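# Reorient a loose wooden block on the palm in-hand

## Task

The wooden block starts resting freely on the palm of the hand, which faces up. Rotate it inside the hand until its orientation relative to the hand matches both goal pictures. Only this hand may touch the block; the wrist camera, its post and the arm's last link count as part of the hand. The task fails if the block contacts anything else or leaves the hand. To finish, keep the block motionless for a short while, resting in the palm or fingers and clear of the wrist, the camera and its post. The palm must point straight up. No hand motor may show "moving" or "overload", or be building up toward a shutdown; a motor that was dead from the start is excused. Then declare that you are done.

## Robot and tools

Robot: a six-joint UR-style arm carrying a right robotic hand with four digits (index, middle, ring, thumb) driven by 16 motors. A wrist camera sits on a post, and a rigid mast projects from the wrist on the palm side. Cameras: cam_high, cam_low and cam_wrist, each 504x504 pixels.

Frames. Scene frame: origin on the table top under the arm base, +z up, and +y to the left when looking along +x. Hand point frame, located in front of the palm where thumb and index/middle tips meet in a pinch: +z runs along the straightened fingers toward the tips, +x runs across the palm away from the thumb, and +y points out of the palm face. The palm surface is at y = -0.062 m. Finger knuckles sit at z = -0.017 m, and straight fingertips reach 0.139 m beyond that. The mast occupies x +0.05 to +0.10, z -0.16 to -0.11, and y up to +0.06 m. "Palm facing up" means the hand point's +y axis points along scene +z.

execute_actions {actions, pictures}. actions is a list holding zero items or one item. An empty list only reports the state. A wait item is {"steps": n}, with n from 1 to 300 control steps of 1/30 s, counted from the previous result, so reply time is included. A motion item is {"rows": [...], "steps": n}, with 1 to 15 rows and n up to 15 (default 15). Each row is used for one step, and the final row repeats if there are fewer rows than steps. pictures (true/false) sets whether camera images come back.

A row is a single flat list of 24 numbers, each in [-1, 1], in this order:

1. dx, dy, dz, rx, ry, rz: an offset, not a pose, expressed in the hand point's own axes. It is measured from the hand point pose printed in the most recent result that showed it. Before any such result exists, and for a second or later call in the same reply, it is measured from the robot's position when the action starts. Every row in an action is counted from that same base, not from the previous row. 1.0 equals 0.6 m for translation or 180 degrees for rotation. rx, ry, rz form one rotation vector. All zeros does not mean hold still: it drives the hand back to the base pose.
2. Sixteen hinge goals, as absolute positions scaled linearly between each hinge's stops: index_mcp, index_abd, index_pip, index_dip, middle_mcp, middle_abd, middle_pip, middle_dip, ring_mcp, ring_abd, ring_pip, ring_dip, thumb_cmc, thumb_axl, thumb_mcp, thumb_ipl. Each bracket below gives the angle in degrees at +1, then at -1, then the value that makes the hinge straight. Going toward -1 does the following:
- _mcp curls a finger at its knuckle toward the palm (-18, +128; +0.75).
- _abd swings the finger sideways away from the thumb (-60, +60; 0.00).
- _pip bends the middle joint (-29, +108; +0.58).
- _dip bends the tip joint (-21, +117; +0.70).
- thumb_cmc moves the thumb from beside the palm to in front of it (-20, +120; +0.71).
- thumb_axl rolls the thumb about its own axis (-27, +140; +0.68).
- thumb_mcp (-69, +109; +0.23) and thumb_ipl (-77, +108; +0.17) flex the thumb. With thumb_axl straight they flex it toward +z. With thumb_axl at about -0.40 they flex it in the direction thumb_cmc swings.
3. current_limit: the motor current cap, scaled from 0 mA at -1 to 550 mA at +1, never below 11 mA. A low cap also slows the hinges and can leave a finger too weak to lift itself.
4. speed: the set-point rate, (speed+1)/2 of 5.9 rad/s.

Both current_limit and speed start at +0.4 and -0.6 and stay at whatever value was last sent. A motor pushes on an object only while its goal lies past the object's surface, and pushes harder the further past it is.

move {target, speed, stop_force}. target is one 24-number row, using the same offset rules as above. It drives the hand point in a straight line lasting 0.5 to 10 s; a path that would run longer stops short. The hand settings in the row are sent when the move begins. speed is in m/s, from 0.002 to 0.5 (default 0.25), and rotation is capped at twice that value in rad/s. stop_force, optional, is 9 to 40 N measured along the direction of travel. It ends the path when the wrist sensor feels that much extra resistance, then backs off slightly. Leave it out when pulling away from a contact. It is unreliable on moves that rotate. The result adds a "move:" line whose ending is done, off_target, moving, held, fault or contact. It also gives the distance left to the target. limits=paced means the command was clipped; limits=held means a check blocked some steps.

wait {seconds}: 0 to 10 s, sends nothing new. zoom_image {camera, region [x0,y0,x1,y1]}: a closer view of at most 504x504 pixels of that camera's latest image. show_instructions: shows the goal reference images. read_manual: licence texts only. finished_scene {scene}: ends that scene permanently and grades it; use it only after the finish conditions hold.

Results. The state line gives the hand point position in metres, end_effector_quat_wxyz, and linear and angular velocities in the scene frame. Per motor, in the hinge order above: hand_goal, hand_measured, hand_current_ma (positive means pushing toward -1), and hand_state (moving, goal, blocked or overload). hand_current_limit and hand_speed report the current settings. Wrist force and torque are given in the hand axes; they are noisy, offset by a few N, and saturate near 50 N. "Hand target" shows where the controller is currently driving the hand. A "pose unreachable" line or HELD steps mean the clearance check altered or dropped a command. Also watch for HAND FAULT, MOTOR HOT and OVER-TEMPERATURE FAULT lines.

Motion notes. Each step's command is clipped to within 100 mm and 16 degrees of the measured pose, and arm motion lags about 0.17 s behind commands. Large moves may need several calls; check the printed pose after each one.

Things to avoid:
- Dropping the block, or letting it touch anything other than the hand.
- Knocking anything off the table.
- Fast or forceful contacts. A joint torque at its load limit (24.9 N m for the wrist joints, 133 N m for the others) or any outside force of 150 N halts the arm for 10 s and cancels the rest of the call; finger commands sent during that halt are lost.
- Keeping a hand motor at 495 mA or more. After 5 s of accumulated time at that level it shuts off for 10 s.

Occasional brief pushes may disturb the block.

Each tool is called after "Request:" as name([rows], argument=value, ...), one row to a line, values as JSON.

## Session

Request:
show_instructions()

Request:
execute_actions(actions=[])

Reference images for this scene: goal picture from the wrist camera place, goal picture looking into the palm.

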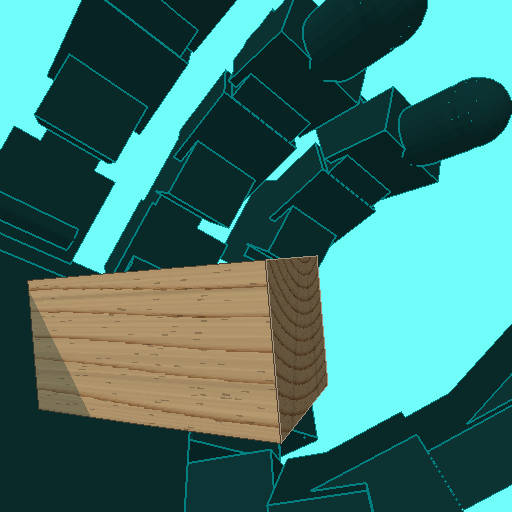

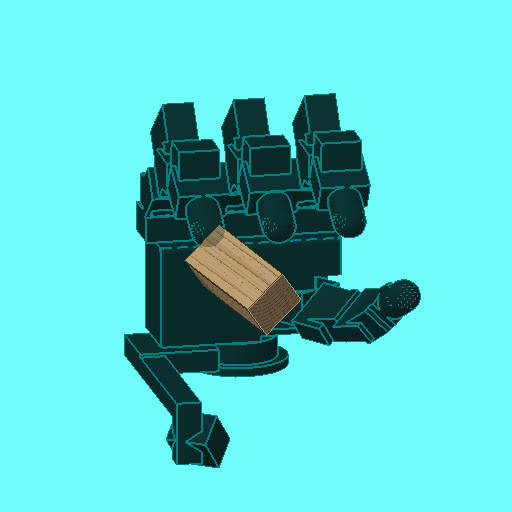

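Scene clock: 0.00 s of 4800.00 s.
end_effector_position=(+0.6158, +0.0446, +0.5061) hand_goal=(+0.046, +0.000, -0.008, +0.280, +0.046, +0.000, -0.008, +0.280, +0.046, +0.000, -0.008, +0.280, -0.104, +0.266, +0.032, -0.018) hand_measured=(+0.060, +0.000, -0.006, +0.282, +0.064, +0.000, -0.006, +0.282, +0.062, +0.000, -0.006, +0.282, -0.092, +0.270, +0.034, -0.016) hand_current_ma=(+82, +0, +13, +13, +92, +0, +15, +12, +84, +0, +13, +12, +65, +25, +11, +11) hand_state=(goal, goal, goal, goal, goal, goal, goal, goal, goal, goal, goal, goal, goal, goal, goal, goal) hand_current_limit=0.40 hand_speed=-0.60 end_effector_quat_wxyz=(+0.505, +0.475, +0.517, +0.501) end_effector_velocity=(-0.000, +0.000, -0.000) end_effector_angular_velocity=(-0.000, +0.000, +0.001)
Joint positions: [-0.159 -1.168  2.198 -4.185 -1.324 -0.042]
Joint velocities: [ 0.001  0.     0.    -0.     0.    -0.   ]
Motor temperatures (°C, as the motors report them): [29 28 28 36 35 33]
Wrist force (N, on the end effector, along its own x y z axes, offset not removed): no reading
Wrist torque (N m, same axes, about the end effector's origin, offset not removed): no reading
Hand target: +0.616, +0.045, +0.506; +0.505, +0.475, +0.517, +0.501

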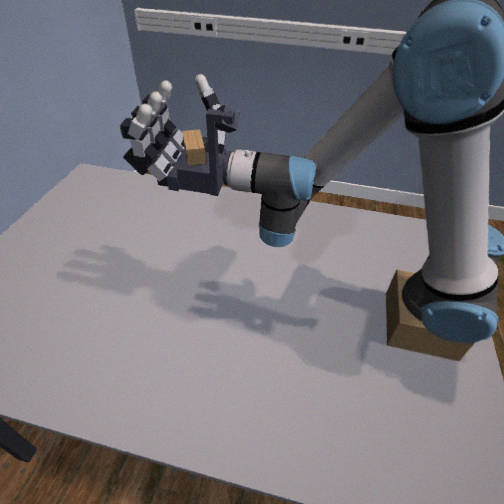

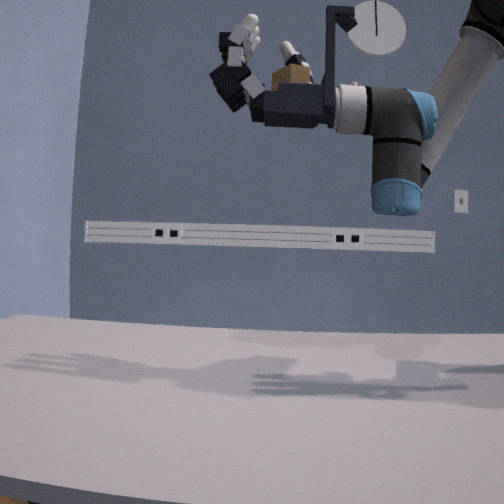

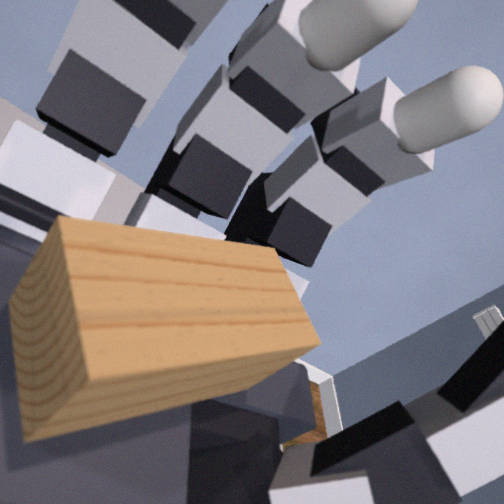

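Request:
move(target=[0,0,0,0,0,0.013,0.4,0,-0.4,0.28,0.4,0,-0.4,0.28,0.3,-0.55,-1,-0.2,0,0.8,-0.7,0.17,0.4,-0.5])

Request:
move(target=[0,0,0,0,0,0,0.68,0,-0.7,0.3,0.68,0,-0.7,0.3,-0.3,-0.55,-1,-0.2,0,0.8,-0.7,0.17,0.4,-0.7])

Request:
move(target=[0,0,0,0.13,0,0,0.68,0,-0.7,0.3,0.68,0,-0.7,0.3,-0.28,-0.55,-1,-0.2,0,0.8,-0.7,0.17,0.4,-0.7], speed=0.15)

Scene clock: 19.77 s of 4800.00 s.
end_effector_position=(+0.6158, +0.0446, +0.5061) hand_goal=(+0.400, +0.000, -0.400, +0.280, +0.400, +0.000, -0.400, +0.280, +0.300, -0.550, -1.000, -0.200, +0.000, +0.800, -0.700, +0.170) hand_measured=(+0.406, +0.000, -0.398, +0.282, +0.406, +0.000, -0.398, +0.282, +0.306, -0.548, -1.000, -0.198, +0.004, +0.802, -0.694, +0.166) hand_current_ma=(+31, +0, +13, +13, +35, +0, +15, +12, +27, +12, +3, +11, +19, +10, +43, -24) hand_state=(goal, goal, goal, goal, goal, goal, goal, goal, goal, goal, goal, goal, goal, goal, goal, goal) hand_current_limit=0.40 hand_speed=-0.50 end_effector_quat_wxyz=(+0.495, +0.486, +0.507, +0.512) end_effector_velocity=(-0.000, -0.000, +0.001) end_effector_angular_velocity=(-0.000, -0.003, -0.000)
Joint positions: [-0.149 -1.17   2.196 -4.182 -1.334 -0.001]
Joint velocities: [-0.    -0.    -0.001 -0.001 -0.     0.   ]
Motor temperatures (°C, as the motors report them): [29 28 28 36 35 33]
Wrist force (N, on the end effector, along its own x y z axes, offset not removed): [-1.9 -1.0 0.7]
Wrist torque (N m, same axes, about the end effector's origin, offset not removed): [-0.27 0.05 0.01]
Hand target: +0.616, +0.045, +0.506; +0.495, +0.486, +0.507, +0.512
Off the commanded pose: 0.000 m, 0 deg.
After step 90, 15.57 s passed at rest.
move: done

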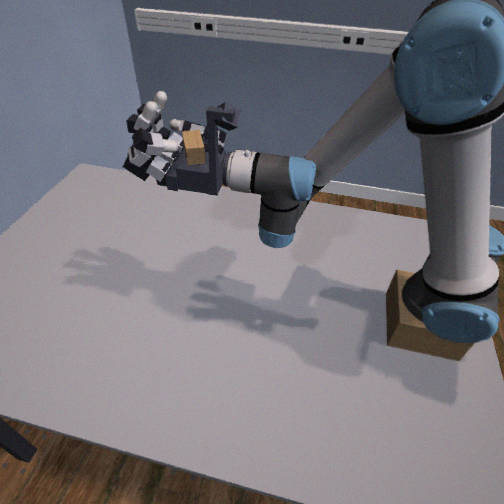

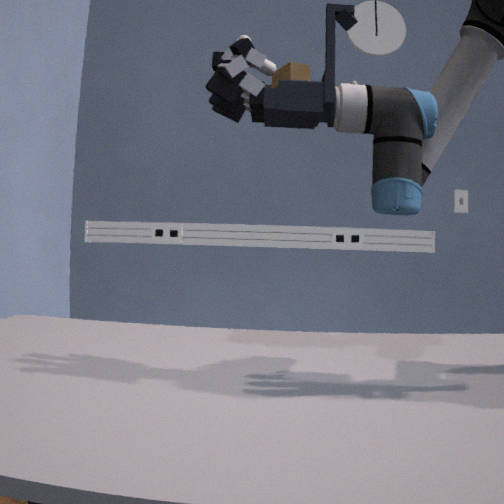

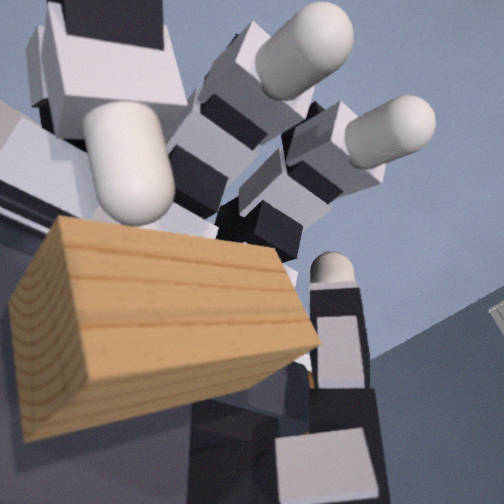

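Scene clock: 20.80 s of 4800.00 s.
end_effector_position=(+0.6158, +0.0446, +0.5061) hand_goal=(+0.680, +0.000, -0.700, +0.300, +0.680, +0.000, -0.700, +0.300, -0.300, -0.550, -1.000, -0.200, +0.000, +0.800, -0.700, +0.170) hand_measured=(+0.686, +0.000, -0.698, +0.296, +0.688, +0.000, -0.698, +0.296, -0.150, -0.560, -0.986, -0.204, +0.004, +0.802, -0.694, +0.166) hand_current_ma=(+34, +0, +13, -18, +39, +0, +15, -17, +385, -48, +69, -24, +19, +11, +43, -24) hand_state=(goal, goal, goal, goal, goal, goal, goal, goal, blocked, goal, goal, goal, goal, goal, goal, goal) hand_current_limit=0.40 hand_speed=-0.70 end_effector_quat_wxyz=(+0.495, +0.486, +0.507, +0.512) end_effector_velocity=(-0.000, +0.001, -0.000) end_effector_angular_velocity=(+0.000, +0.001, +0.001)
Joint positions: [-0.149 -1.17   2.196 -4.182 -1.334 -0.001]
Joint velocities: [ 0.001 -0.     0.001  0.001 -0.    -0.   ]
Motor temperatures (°C, as the motors report them): [29 28 28 36 35 33]
Wrist force (N, on the end effector, along its own x y z axes, offset not removed): [-1.8 -1.1 -2.1]
Wrist torque (N m, same axes, about the end effector's origin, offset not removed): [-0.05 0.08 0.00]
Hand target: +0.616, +0.045, +0.506; +0.495, +0.486, +0.507, +0.512
Off the commanded pose: 0.000 m, 0 deg.
move: done

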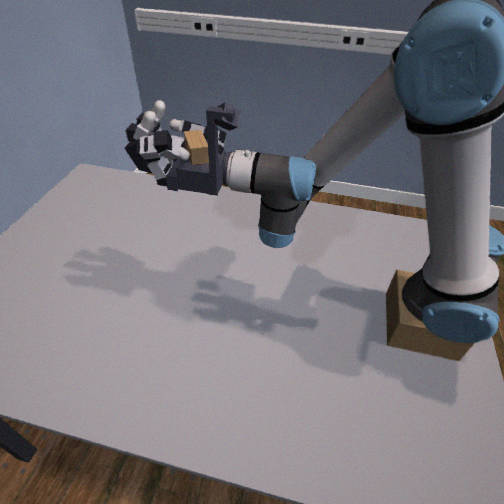

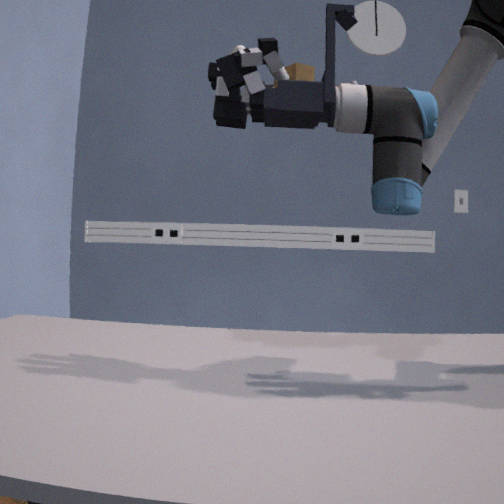

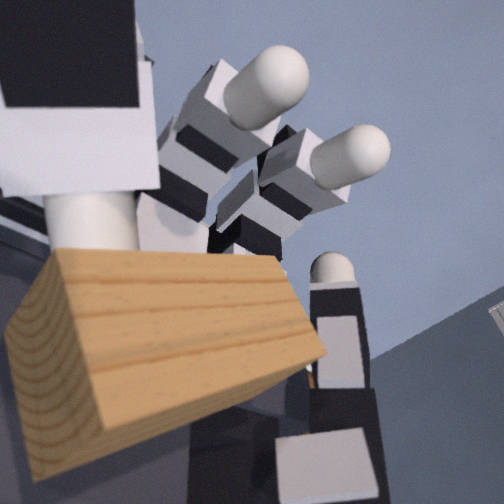

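Scene clock: 22.67 s of 4800.00 s.
end_effector_position=(+0.6155, +0.0446, +0.5058) hand_goal=(+0.680, +0.000, -0.700, +0.300, +0.680, +0.000, -0.700, +0.300, -0.280, -0.550, -1.000, -0.200, +0.000, +0.800, -0.700, +0.170) hand_measured=(+0.686, +0.000, -0.698, +0.296, +0.688, +0.000, -0.698, +0.298, -0.150, -0.560, -0.986, -0.204, +0.004, +0.802, -0.694, +0.166) hand_current_ma=(+37, +0, +13, -16, +42, +0, +15, -15, +385, -48, +69, -25, +18, +11, +43, -24) hand_state=(goal, goal, goal, goal, goal, goal, goal, goal, blocked, goal, goal, goal, goal, goal, goal, goal) hand_current_limit=0.40 hand_speed=-0.70 end_effector_quat_wxyz=(+0.387, +0.576, +0.600, +0.399) end_effector_velocity=(+0.001, +0.000, -0.001) end_effector_angular_velocity=(-0.001, +0.020, +0.000)
Joint positions: [-0.159 -1.522  2.259 -3.476 -1.346 -0.1  ]
Joint velocities: [ 0.    -0.013 -0.004  0.038 -0.002 -0.005]
Motor temperatures (°C, as the motors report them): [29 28 28 36 35 33]
Wrist force (N, on the end effector, along its own x y z axes, offset not removed): [-1.7 -1.3 -1.1]
Wrist torque (N m, same axes, about the end effector's origin, offset not removed): [-0.11 0.03 -0.01]
Hand target: +0.616, +0.045, +0.506; +0.386, +0.576, +0.600, +0.398
Off the commanded pose: 0.000 m, 0 deg.
move: done

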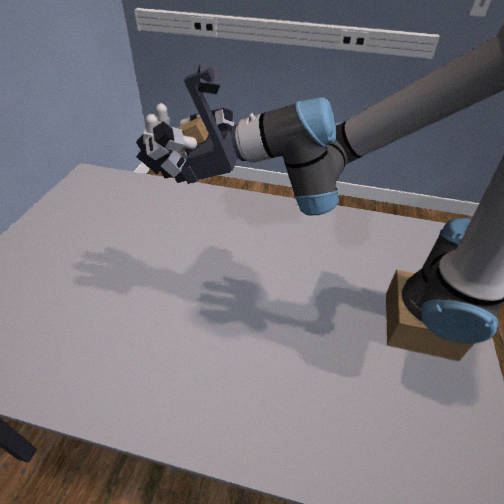

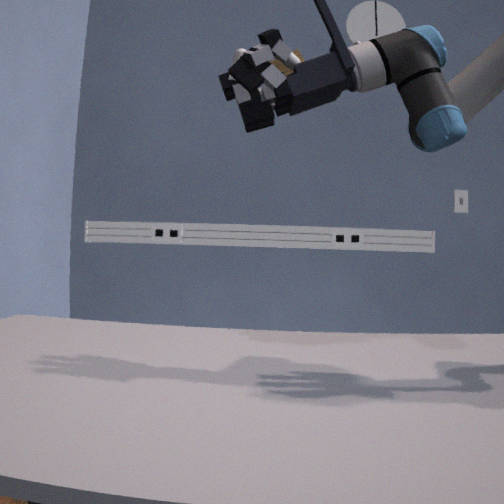

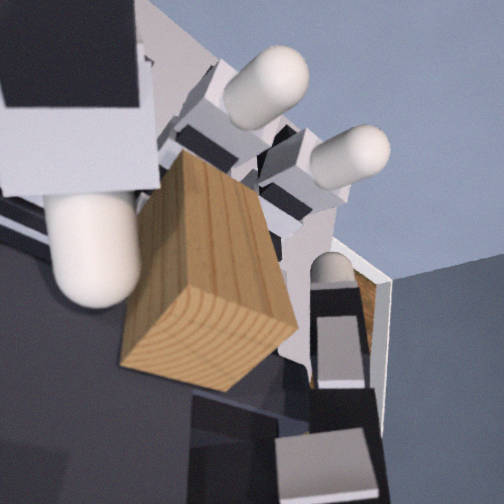

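Request:
move(target=[0,0,0,-0.127,0,0,0.68,0,-0.7,0.3,0.68,0,-0.7,0.3,-0.1,-0.3,-1,-0.2,-0.6,0.57,-0.78,0.17,0.4,-0.8], speed=0.15)

Request:
move(target=[0,0,0,0,0,0,0.6,0,-0.7,0.1,0.68,0,-0.7,0.3,0,-0.3,-1,-0.25,0.1,0.7,-0.2,0.2,0.4,-0.5])

Request:
move(target=[0,0,0,0,0,0,0,0,-1,-0.25,0.68,0,-0.7,0.3,0,-0.3,-1,-0.25,0.1,0.7,-0.2,0.2,0.4,-0.5])

Scene clock: 32.83 s of 4800.00 s.
end_effector_position=(+0.6157, +0.0446, +0.5060) hand_goal=(+0.680, +0.000, -0.700, +0.300, +0.680, +0.000, -0.700, +0.300, -0.100, -0.300, -1.000, -0.200, -0.600, +0.570, -0.780, +0.170) hand_measured=(+0.686, +0.000, -0.698, +0.296, +0.692, +0.000, -0.698, +0.298, -0.082, -0.360, -0.986, -0.196, -0.598, +0.574, -0.784, +0.166) hand_current_ma=(+39, +0, +13, -16, +59, +0, +15, -11, +96, -262, +66, +23, +14, +24, -22, -23) hand_state=(goal, goal, goal, goal, goal, goal, goal, goal, goal, blocked, goal, goal, goal, goal, goal, goal) hand_current_limit=0.40 hand_speed=-0.80 end_effector_quat_wxyz=(+0.493, +0.488, +0.510, +0.509) end_effector_velocity=(+0.000, +0.001, +0.001) end_effector_angular_velocity=(+0.001, -0.017, +0.001)
Joint positions: [-0.15  -1.178  2.201 -4.169 -1.333 -0.004]
Joint velocities: [ 0.002  0.014 -0.009 -0.022 -0.002  0.004]
Motor temperatures (°C, as the motors report them): [29 28 28 36 35 33]
Wrist force (N, on the end effector, along its own x y z axes, offset not removed): [-0.5 -0.8 -0.8]
Wrist torque (N m, same axes, about the end effector's origin, offset not removed): [-0.13 0.03 0.02]
Hand target: +0.616, +0.045, +0.506; +0.493, +0.487, +0.509, +0.510
Off the commanded pose: 0.000 m, 0 deg.
After step 90, 5.33 s passed at rest.
move: done

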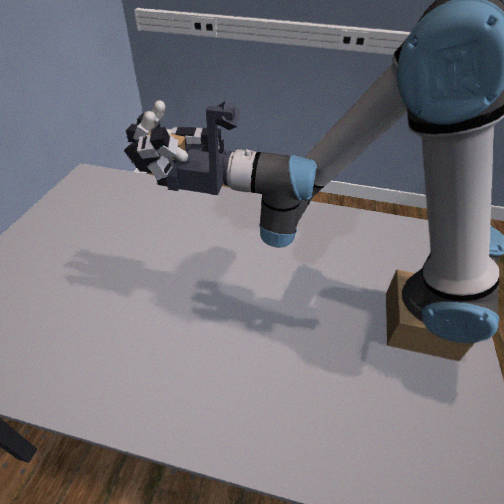

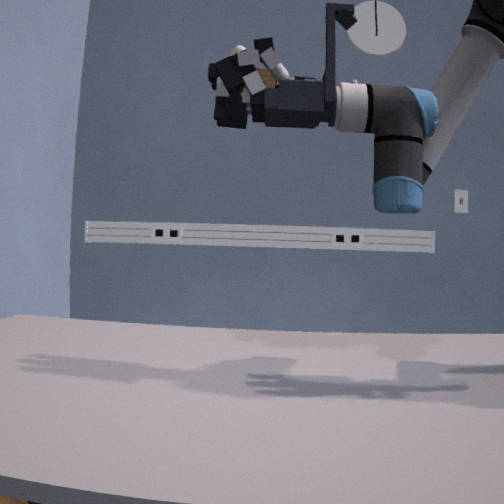

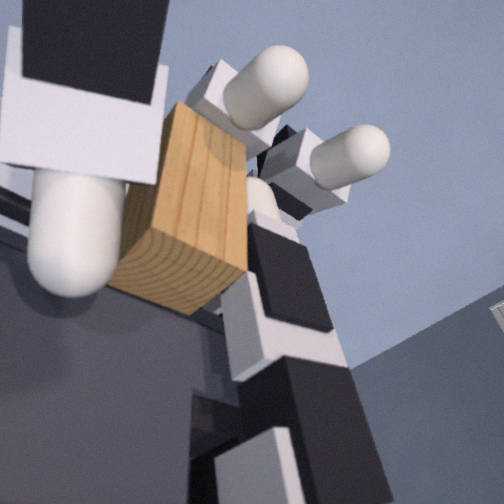

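Scene clock: 34.80 s of 4800.00 s.
end_effector_position=(+0.6157, +0.0446, +0.5060) hand_goal=(+0.600, +0.000, -0.700, +0.100, +0.680, +0.000, -0.700, +0.300, +0.000, -0.300, -1.000, -0.250, +0.100, +0.700, -0.200, +0.200) hand_measured=(+0.620, +0.002, -0.698, +0.102, +0.692, +0.000, -0.698, +0.298, +0.000, -0.304, -1.000, -0.248, +0.106, +0.702, -0.208, +0.196) hand_current_ma=(+108, +5, +12, +12, +59, +0, +15, -11, +4, -18, +1, +12, +29, +13, -48, -22) hand_state=(goal, goal, goal, goal, goal, goal, goal, goal, goal, goal, goal, goal, goal, goal, goal, goal) hand_current_limit=0.40 hand_speed=-0.50 end_effector_quat_wxyz=(+0.493, +0.488, +0.510, +0.509) end_effector_velocity=(-0.000, +0.000, -0.000) end_effector_angular_velocity=(-0.000, +0.000, +0.000)
Joint positions: [-0.15  -1.178  2.201 -4.169 -1.333 -0.004]
Joint velocities: [ 0.    -0.     0.001 -0.     0.    -0.   ]
Motor temperatures (°C, as the motors report them): [29 28 28 36 35 33]
Wrist force (N, on the end effector, along its own x y z axes, offset not removed): [-3.0 -1.1 -0.5]
Wrist torque (N m, same axes, about the end effector's origin, offset not removed): [-0.14 0.23 -0.12]
Hand target: +0.616, +0.045, +0.506; +0.493, +0.488, +0.510, +0.509
Off the commanded pose: 0.000 m, 0 deg.
move: done

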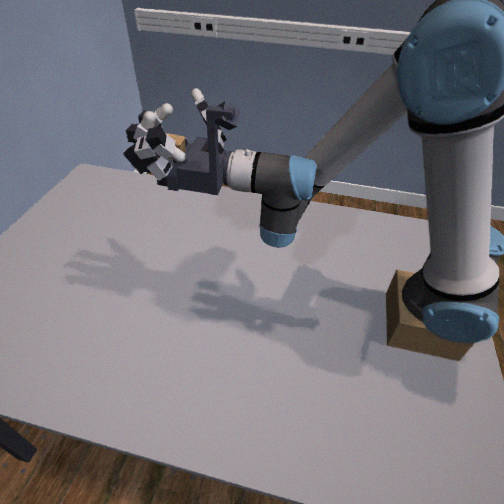

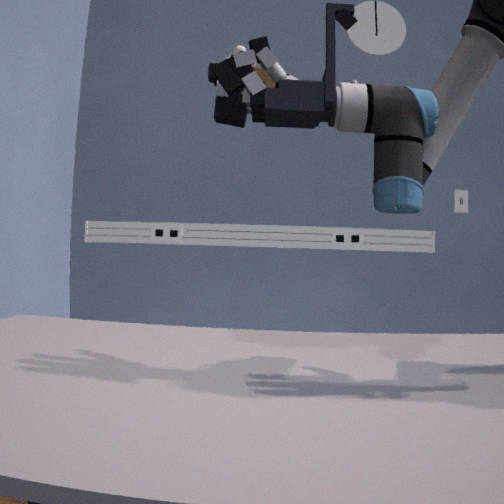

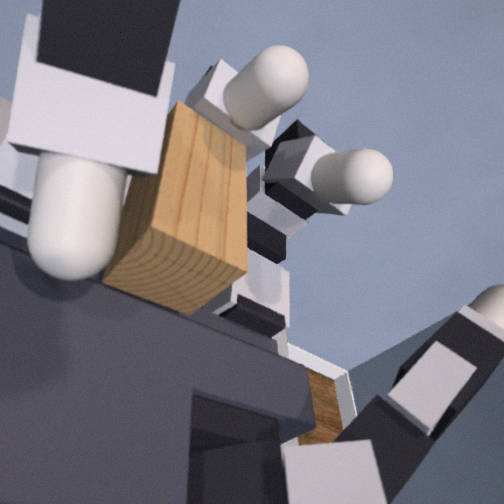

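Scene clock: 35.80 s of 4800.00 s.
end_effector_position=(+0.6157, +0.0446, +0.5060) hand_goal=(+0.000, +0.000, -1.000, -0.250, +0.680, +0.000, -0.700, +0.300, +0.000, -0.300, -1.000, -0.250, +0.100, +0.700, -0.200, +0.200) hand_measured=(+0.026, +0.002, -0.996, -0.250, +0.692, +0.000, -0.698, +0.298, +0.000, -0.304, -1.000, -0.248, +0.106, +0.702, -0.208, +0.196) hand_current_ma=(+148, +5, +15, -2, +59, +0, +15, -11, +4, -18, +1, +12, +29, +13, -48, -22) hand_state=(blocked, goal, goal, goal, goal, goal, goal, goal, goal, goal, goal, goal, goal, goal, goal, goal) hand_current_limit=0.40 hand_speed=-0.50 end_effector_quat_wxyz=(+0.493, +0.488, +0.510, +0.509) end_effector_velocity=(-0.000, -0.000, +0.000) end_effector_angular_velocity=(-0.001, -0.001, -0.001)
Joint positions: [-0.15  -1.178  2.201 -4.169 -1.333 -0.004]
Joint velocities: [-0.001 -0.001 -0.     0.    -0.    -0.001]
Motor temperatures (°C, as the motors report them): [29 28 28 36 35 33]
Wrist force (N, on the end effector, along its own x y z axes, offset not removed): [-1.3 0.5 -2.4]
Wrist torque (N m, same axes, about the end effector's origin, offset not removed): [0.18 0.06 0.04]
Hand target: +0.616, +0.045, +0.506; +0.493, +0.488, +0.510, +0.509
Off the commanded pose: 0.000 m, 0 deg.
move: done

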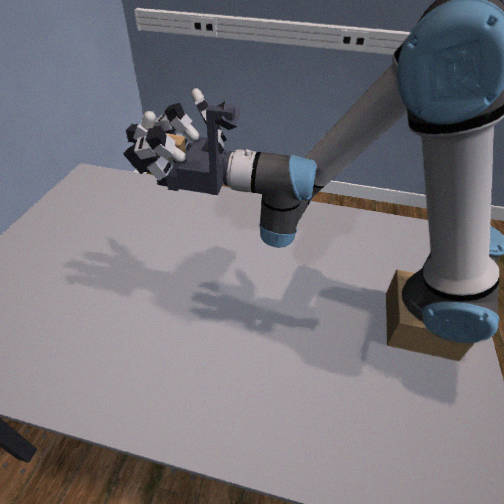

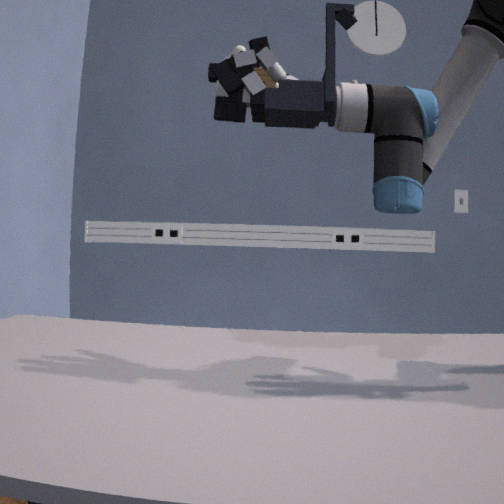

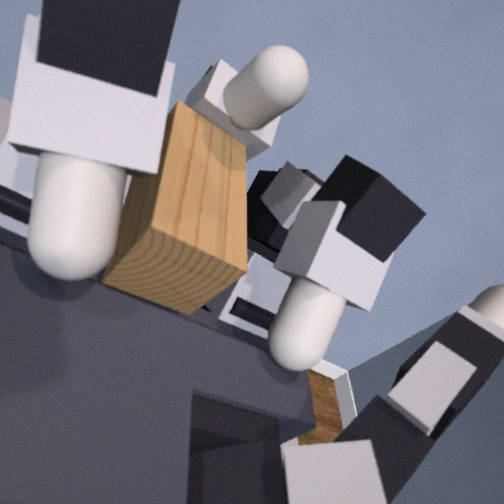

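Request:
move(target=[0,0,0,0,0,0,0.05,0.2,-1,-0.25,0.68,0,-0.72,-0.75,0.05,-0.2,-1,-0.25,0.1,0.7,-0.2,0.2,0.6,-0.5])

Request:
move(target=[0,0,0,0,0,0,0.05,0.2,-1,-0.25,0.1,0,-0.62,-0.75,0.05,-0.2,-1,-0.25,0.1,0.7,-0.2,0.2,0.6,-0.75])

Request:
zoom_image(camera="cam_high", region=[110,60,270,220])

Scene clock: 46.37 s of 4800.00 s.
end_effector_position=(+0.6157, +0.0446, +0.5060) hand_goal=(+0.050, +0.200, -1.000, -0.250, +0.680, +0.000, -0.720, -0.750, +0.050, -0.200, -1.000, -0.250, +0.100, +0.700, -0.200, +0.200) hand_measured=(+0.052, +0.198, -1.000, -0.250, +0.692, +0.000, -0.670, -0.056, +0.052, -0.204, -1.000, -0.248, +0.106, +0.702, -0.208, +0.196) hand_current_ma=(+10, -14, +1, -2, +61, +0, +249, +438, +6, -17, +1, +12, +29, +13, -48, -22) hand_state=(goal, goal, goal, goal, goal, goal, blocked, blocked, goal, goal, goal, goal, goal, goal, goal, goal) hand_current_limit=0.60 hand_speed=-0.50 end_effector_quat_wxyz=(+0.493, +0.488, +0.510, +0.509) end_effector_velocity=(+0.000, -0.000, -0.000) end_effector_angular_velocity=(-0.000, +0.001, -0.000)
Joint positions: [-0.15  -1.178  2.201 -4.169 -1.333 -0.004]
Joint velocities: [-0.     0.001 -0.     0.    -0.    -0.   ]
Motor temperatures (°C, as the motors report them): [29 28 28 36 35 33]
Wrist force (N, on the end effector, along its own x y z axes, offset not removed): [-0.3 0.5 -0.9]
Wrist torque (N m, same axes, about the end effector's origin, offset not removed): [0.07 -0.05 0.12]
Hand target: +0.616, +0.045, +0.506; +0.493, +0.488, +0.510, +0.509
Off the commanded pose: 0.000 m, 0 deg.
After step 90, 6.80 s passed at rest.
move: done

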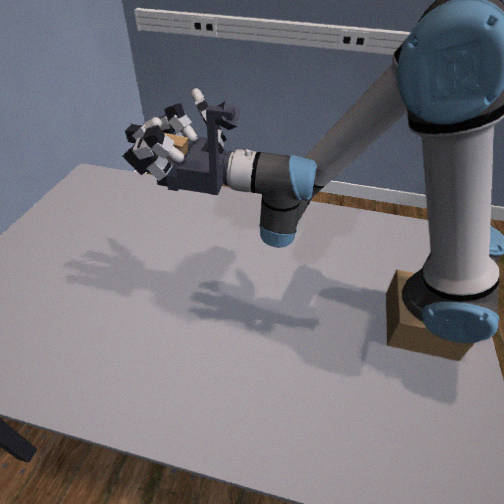

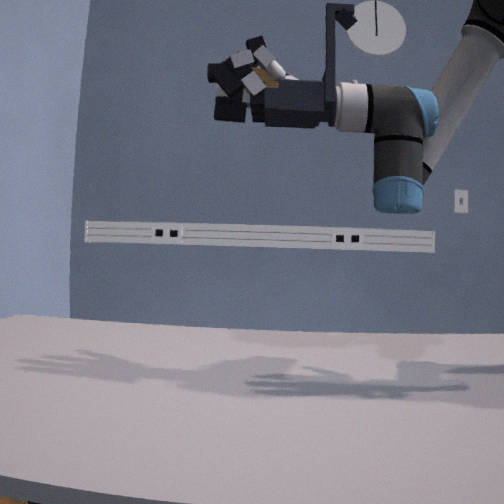

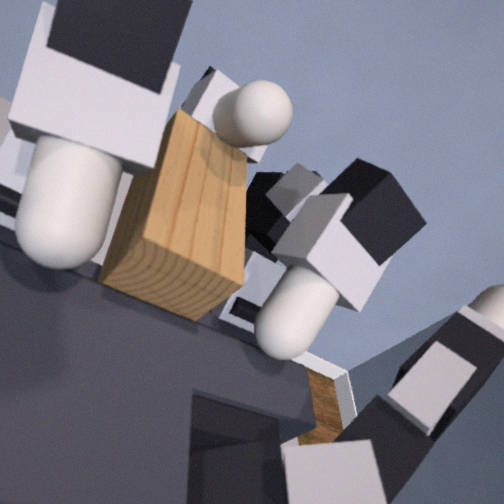

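Scene clock: 47.03 s of 4800.00 s.
end_effector_position=(+0.6157, +0.0446, +0.5060) hand_goal=(+0.050, +0.200, -1.000, -0.250, +0.100, +0.000, -0.620, -0.750, +0.050, -0.200, -1.000, -0.250, +0.100, +0.700, -0.200, +0.200) hand_measured=(+0.052, +0.198, -1.000, -0.250, +0.576, +0.000, -0.562, -0.162, +0.052, -0.204, -1.000, -0.248, +0.106, +0.702, -0.208, +0.196) hand_current_ma=(+10, -14, +1, -2, +438, +0, +294, +439, +6, -17, +1, +12, +29, +13, -48, -22) hand_state=(goal, goal, goal, goal, blocked, goal, blocked, blocked, goal, goal, goal, goal, goal, goal, goal, goal) hand_current_limit=0.60 hand_speed=-0.75 end_effector_quat_wxyz=(+0.493, +0.488, +0.510, +0.509) end_effector_velocity=(-0.000, -0.001, +0.000) end_effector_angular_velocity=(-0.001, -0.001, -0.001)
Joint positions: [-0.15  -1.178  2.201 -4.169 -1.333 -0.004]
Joint velocities: [-0.001 -0.    -0.001 -0.001 -0.    -0.   ]
Motor temperatures (°C, as the motors report them): [29 28 28 36 35 33]
Wrist force (N, on the end effector, along its own x y z axes, offset not removed): [-2.2 -0.2 0.5]
Wrist torque (N m, same axes, about the end effector's origin, offset not removed): [-0.22 0.02 -0.03]
Hand target: +0.616, +0.045, +0.506; +0.493, +0.488, +0.510, +0.509
Off the commanded pose: 0.000 m, 0 deg.
move: done

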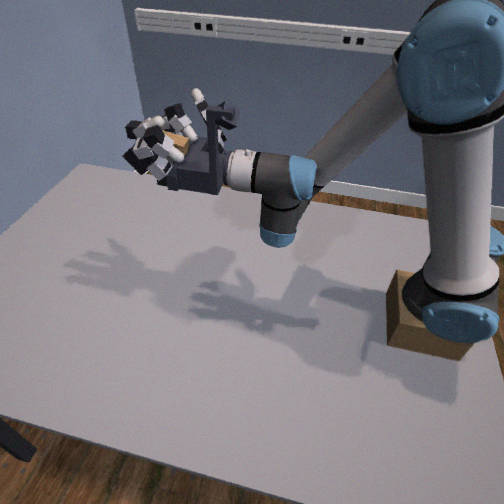

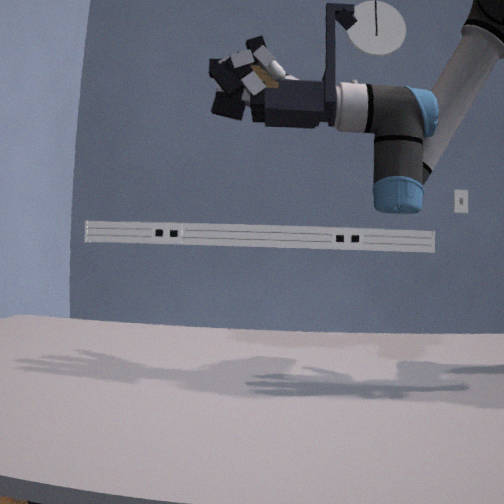

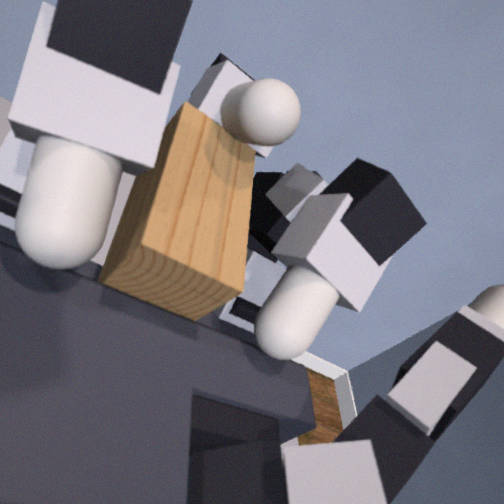

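Region (110, 60, 270, 220) of cam_high's 504x504 image, scaled by 3.150, with more detail than that image has.

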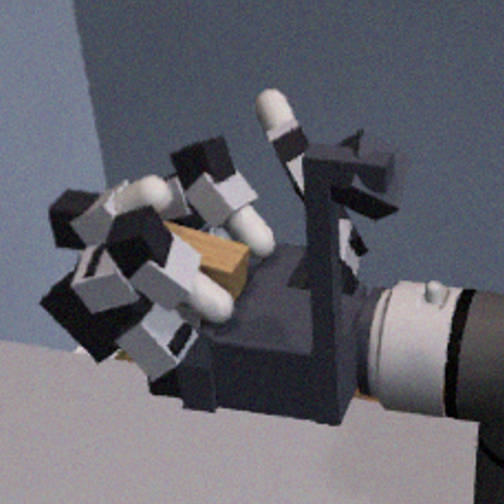

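The palm's lip stops the rear end: a natural pivot. Straighten the middle finger and raise it.

Request:
move(target=[0,0,0,0,0,0,0.05,0.2,-1,-0.25,0.5,0,0.4,0.4,0.05,-0.2,-1,-0.25,0.1,0.7,-0.2,0.2,0.6,-0.5])

Request:
move(target=[0,0,0,0,0,0,0.05,0.2,-1,-0.25,-0.1,0,0.5,0.5,0.05,-0.2,-1,-0.25,-0.5,0.1,0.3,-0.5,0.6,-0.8])

Request:
move(target=[0,0,0,0,0,0,0.05,0.2,-1,-0.25,-0.4,0,0.55,0.6,0.05,-0.2,-1,-0.25,-0.5,0.1,0.3,-0.5,0.6,-0.85])

Scene clock: 54.13 s of 4800.00 s.
end_effector_position=(+0.6157, +0.0446, +0.5060) hand_goal=(+0.050, +0.200, -1.000, -0.250, +0.500, +0.000, +0.400, +0.400, +0.050, -0.200, -1.000, -0.250, +0.100, +0.700, -0.200, +0.200) hand_measured=(+0.052, +0.198, -1.000, -0.250, +0.526, +0.000, +0.400, +0.398, +0.052, -0.204, -1.000, -0.248, +0.106, +0.702, -0.208, +0.196) hand_current_ma=(+10, -14, +1, -2, +138, +0, +1, -12, +7, -17, +1, +12, +30, +13, -47, -22) hand_state=(goal, goal, goal, goal, blocked, goal, goal, goal, goal, goal, goal, goal, goal, goal, goal, goal) hand_current_limit=0.60 hand_speed=-0.50 end_effector_quat_wxyz=(+0.493, +0.488, +0.510, +0.509) end_effector_velocity=(+0.000, -0.000, +0.000) end_effector_angular_velocity=(+0.001, +0.001, -0.000)
Joint positions: [-0.15  -1.178  2.201 -4.169 -1.333 -0.004]
Joint velocities: [-0.001 -0.001  0.     0.001  0.     0.   ]
Motor temperatures (°C, as the motors report them): [29 29 28 36 35 33]
Wrist force (N, on the end effector, along its own x y z axes, offset not removed): [-2.6 -0.2 1.3]
Wrist torque (N m, same axes, about the end effector's origin, offset not removed): [-0.25 0.16 -0.11]
Hand target: +0.616, +0.045, +0.506; +0.493, +0.488, +0.510, +0.509
Off the commanded pose: 0.000 m, 0 deg.
After step 90, 2.97 s passed at rest.
move: done

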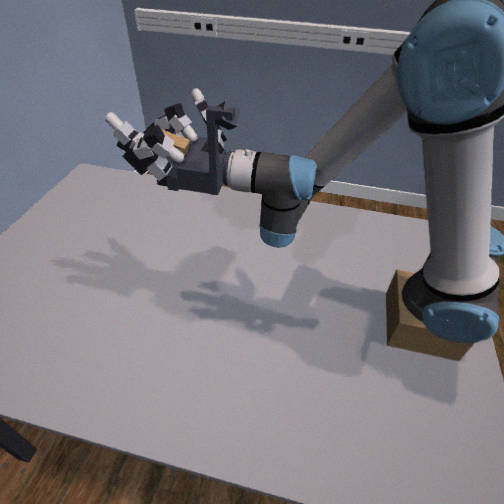

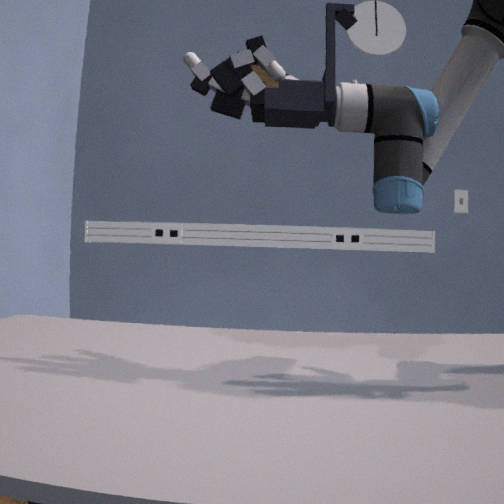

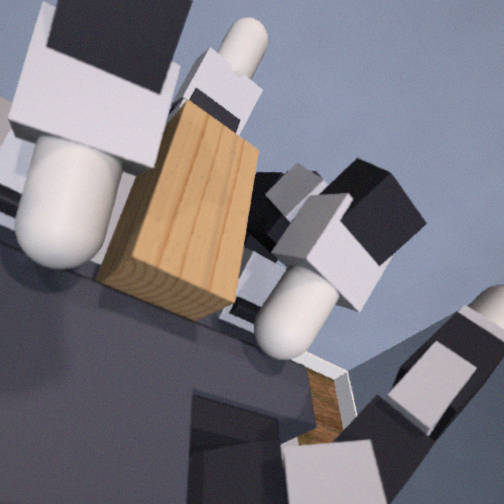

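Scene clock: 56.30 s of 4800.00 s.
end_effector_position=(+0.6157, +0.0446, +0.5060) hand_goal=(+0.050, +0.200, -1.000, -0.250, -0.100, +0.000, +0.500, +0.500, +0.050, -0.200, -1.000, -0.250, -0.500, +0.100, +0.300, -0.500) hand_measured=(+0.052, +0.198, -1.000, -0.250, -0.078, +0.000, +0.500, +0.498, +0.052, -0.204, -1.000, -0.248, -0.496, +0.102, +0.298, -0.500) hand_current_ma=(+10, -13, +1, -2, +114, +0, +1, -12, +7, -17, +1, +12, +19, +15, -17, +5) hand_state=(goal, goal, goal, goal, blocked, goal, goal, goal, goal, goal, goal, goal, goal, goal, goal, goal) hand_current_limit=0.60 hand_speed=-0.80 end_effector_quat_wxyz=(+0.493, +0.488, +0.510, +0.509) end_effector_velocity=(+0.000, -0.000, -0.001) end_effector_angular_velocity=(-0.000, +0.001, -0.000)
Joint positions: [-0.15  -1.178  2.201 -4.169 -1.333 -0.004]
Joint velocities: [-0.     0.001  0.     0.     0.    -0.001]
Motor temperatures (°C, as the motors report them): [29 29 28 36 35 33]
Wrist force (N, on the end effector, along its own x y z axes, offset not removed): [-0.7 -1.4 -0.3]
Wrist torque (N m, same axes, about the end effector's origin, offset not removed): [-0.31 -0.05 0.03]
Hand target: +0.616, +0.045, +0.506; +0.493, +0.488, +0.510, +0.509
Off the commanded pose: 0.000 m, 0 deg.
move: done

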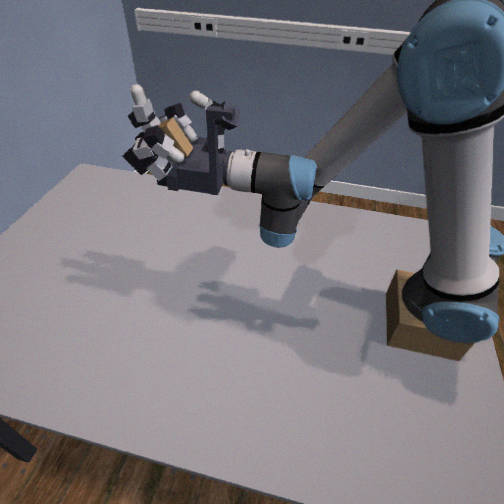

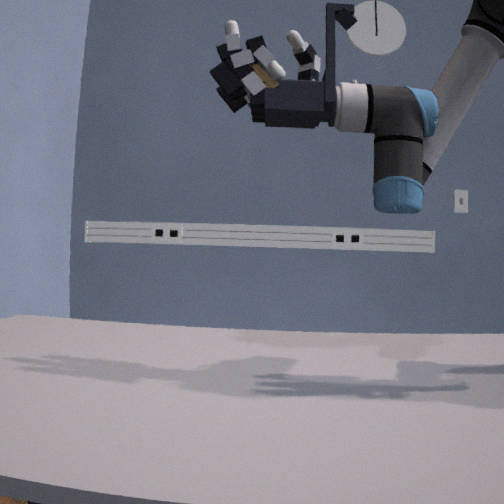

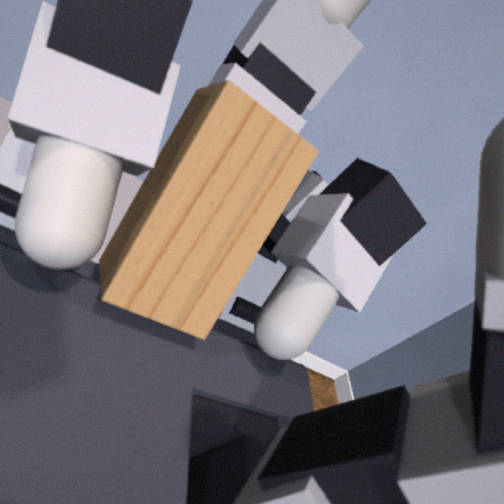

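Scene clock: 57.43 s of 4800.00 s.
end_effector_position=(+0.6157, +0.0446, +0.5060) hand_goal=(+0.050, +0.200, -1.000, -0.250, -0.400, +0.000, +0.550, +0.600, +0.050, -0.200, -1.000, -0.250, -0.500, +0.100, +0.300, -0.500) hand_measured=(+0.052, +0.198, -1.000, -0.250, -0.390, +0.000, +0.548, +0.598, +0.052, -0.204, -1.000, -0.248, -0.496, +0.102, +0.298, -0.500) hand_current_ma=(+10, -13, +1, -2, +54, +0, -6, -14, +7, -17, +1, +12, +19, +15, -17, +5) hand_state=(goal, goal, goal, goal, goal, goal, goal, goal, goal, goal, goal, goal, goal, goal, goal, goal) hand_current_limit=0.60 hand_speed=-0.85 end_effector_quat_wxyz=(+0.493, +0.488, +0.510, +0.509) end_effector_velocity=(+0.000, -0.001, -0.000) end_effector_angular_velocity=(+0.000, +0.001, -0.001)
Joint positions: [-0.15  -1.178  2.201 -4.169 -1.333 -0.004]
Joint velocities: [-0.001  0.     0.     0.     0.    -0.   ]
Motor temperatures (°C, as the motors report them): [29 29 28 36 35 33]
Wrist force (N, on the end effector, along its own x y z axes, offset not removed): [-1.9 -0.9 -0.4]
Wrist torque (N m, same axes, about the end effector's origin, offset not removed): [-0.27 0.14 -0.13]
Hand target: +0.616, +0.045, +0.506; +0.493, +0.488, +0.510, +0.509
Off the commanded pose: 0.000 m, 0 deg.
move: done

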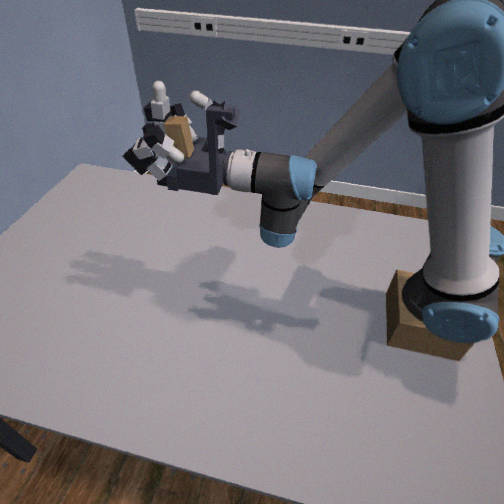

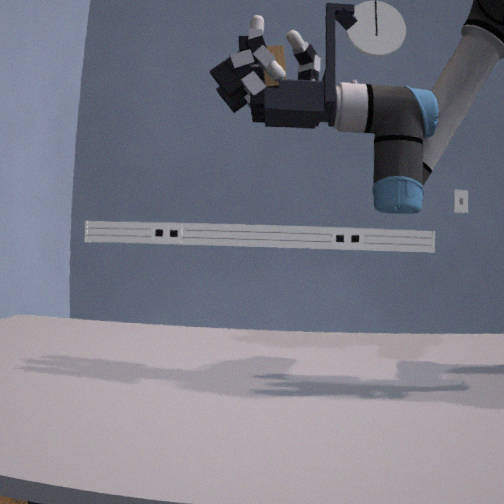

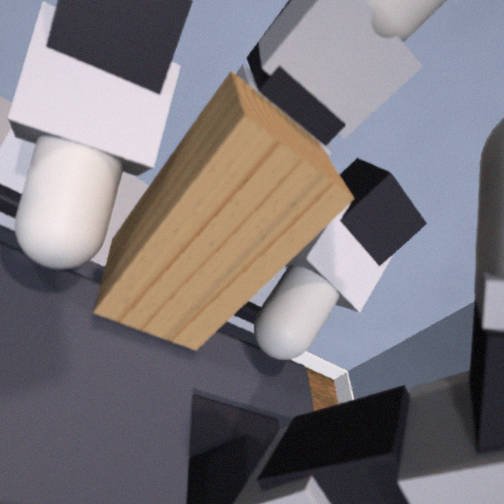

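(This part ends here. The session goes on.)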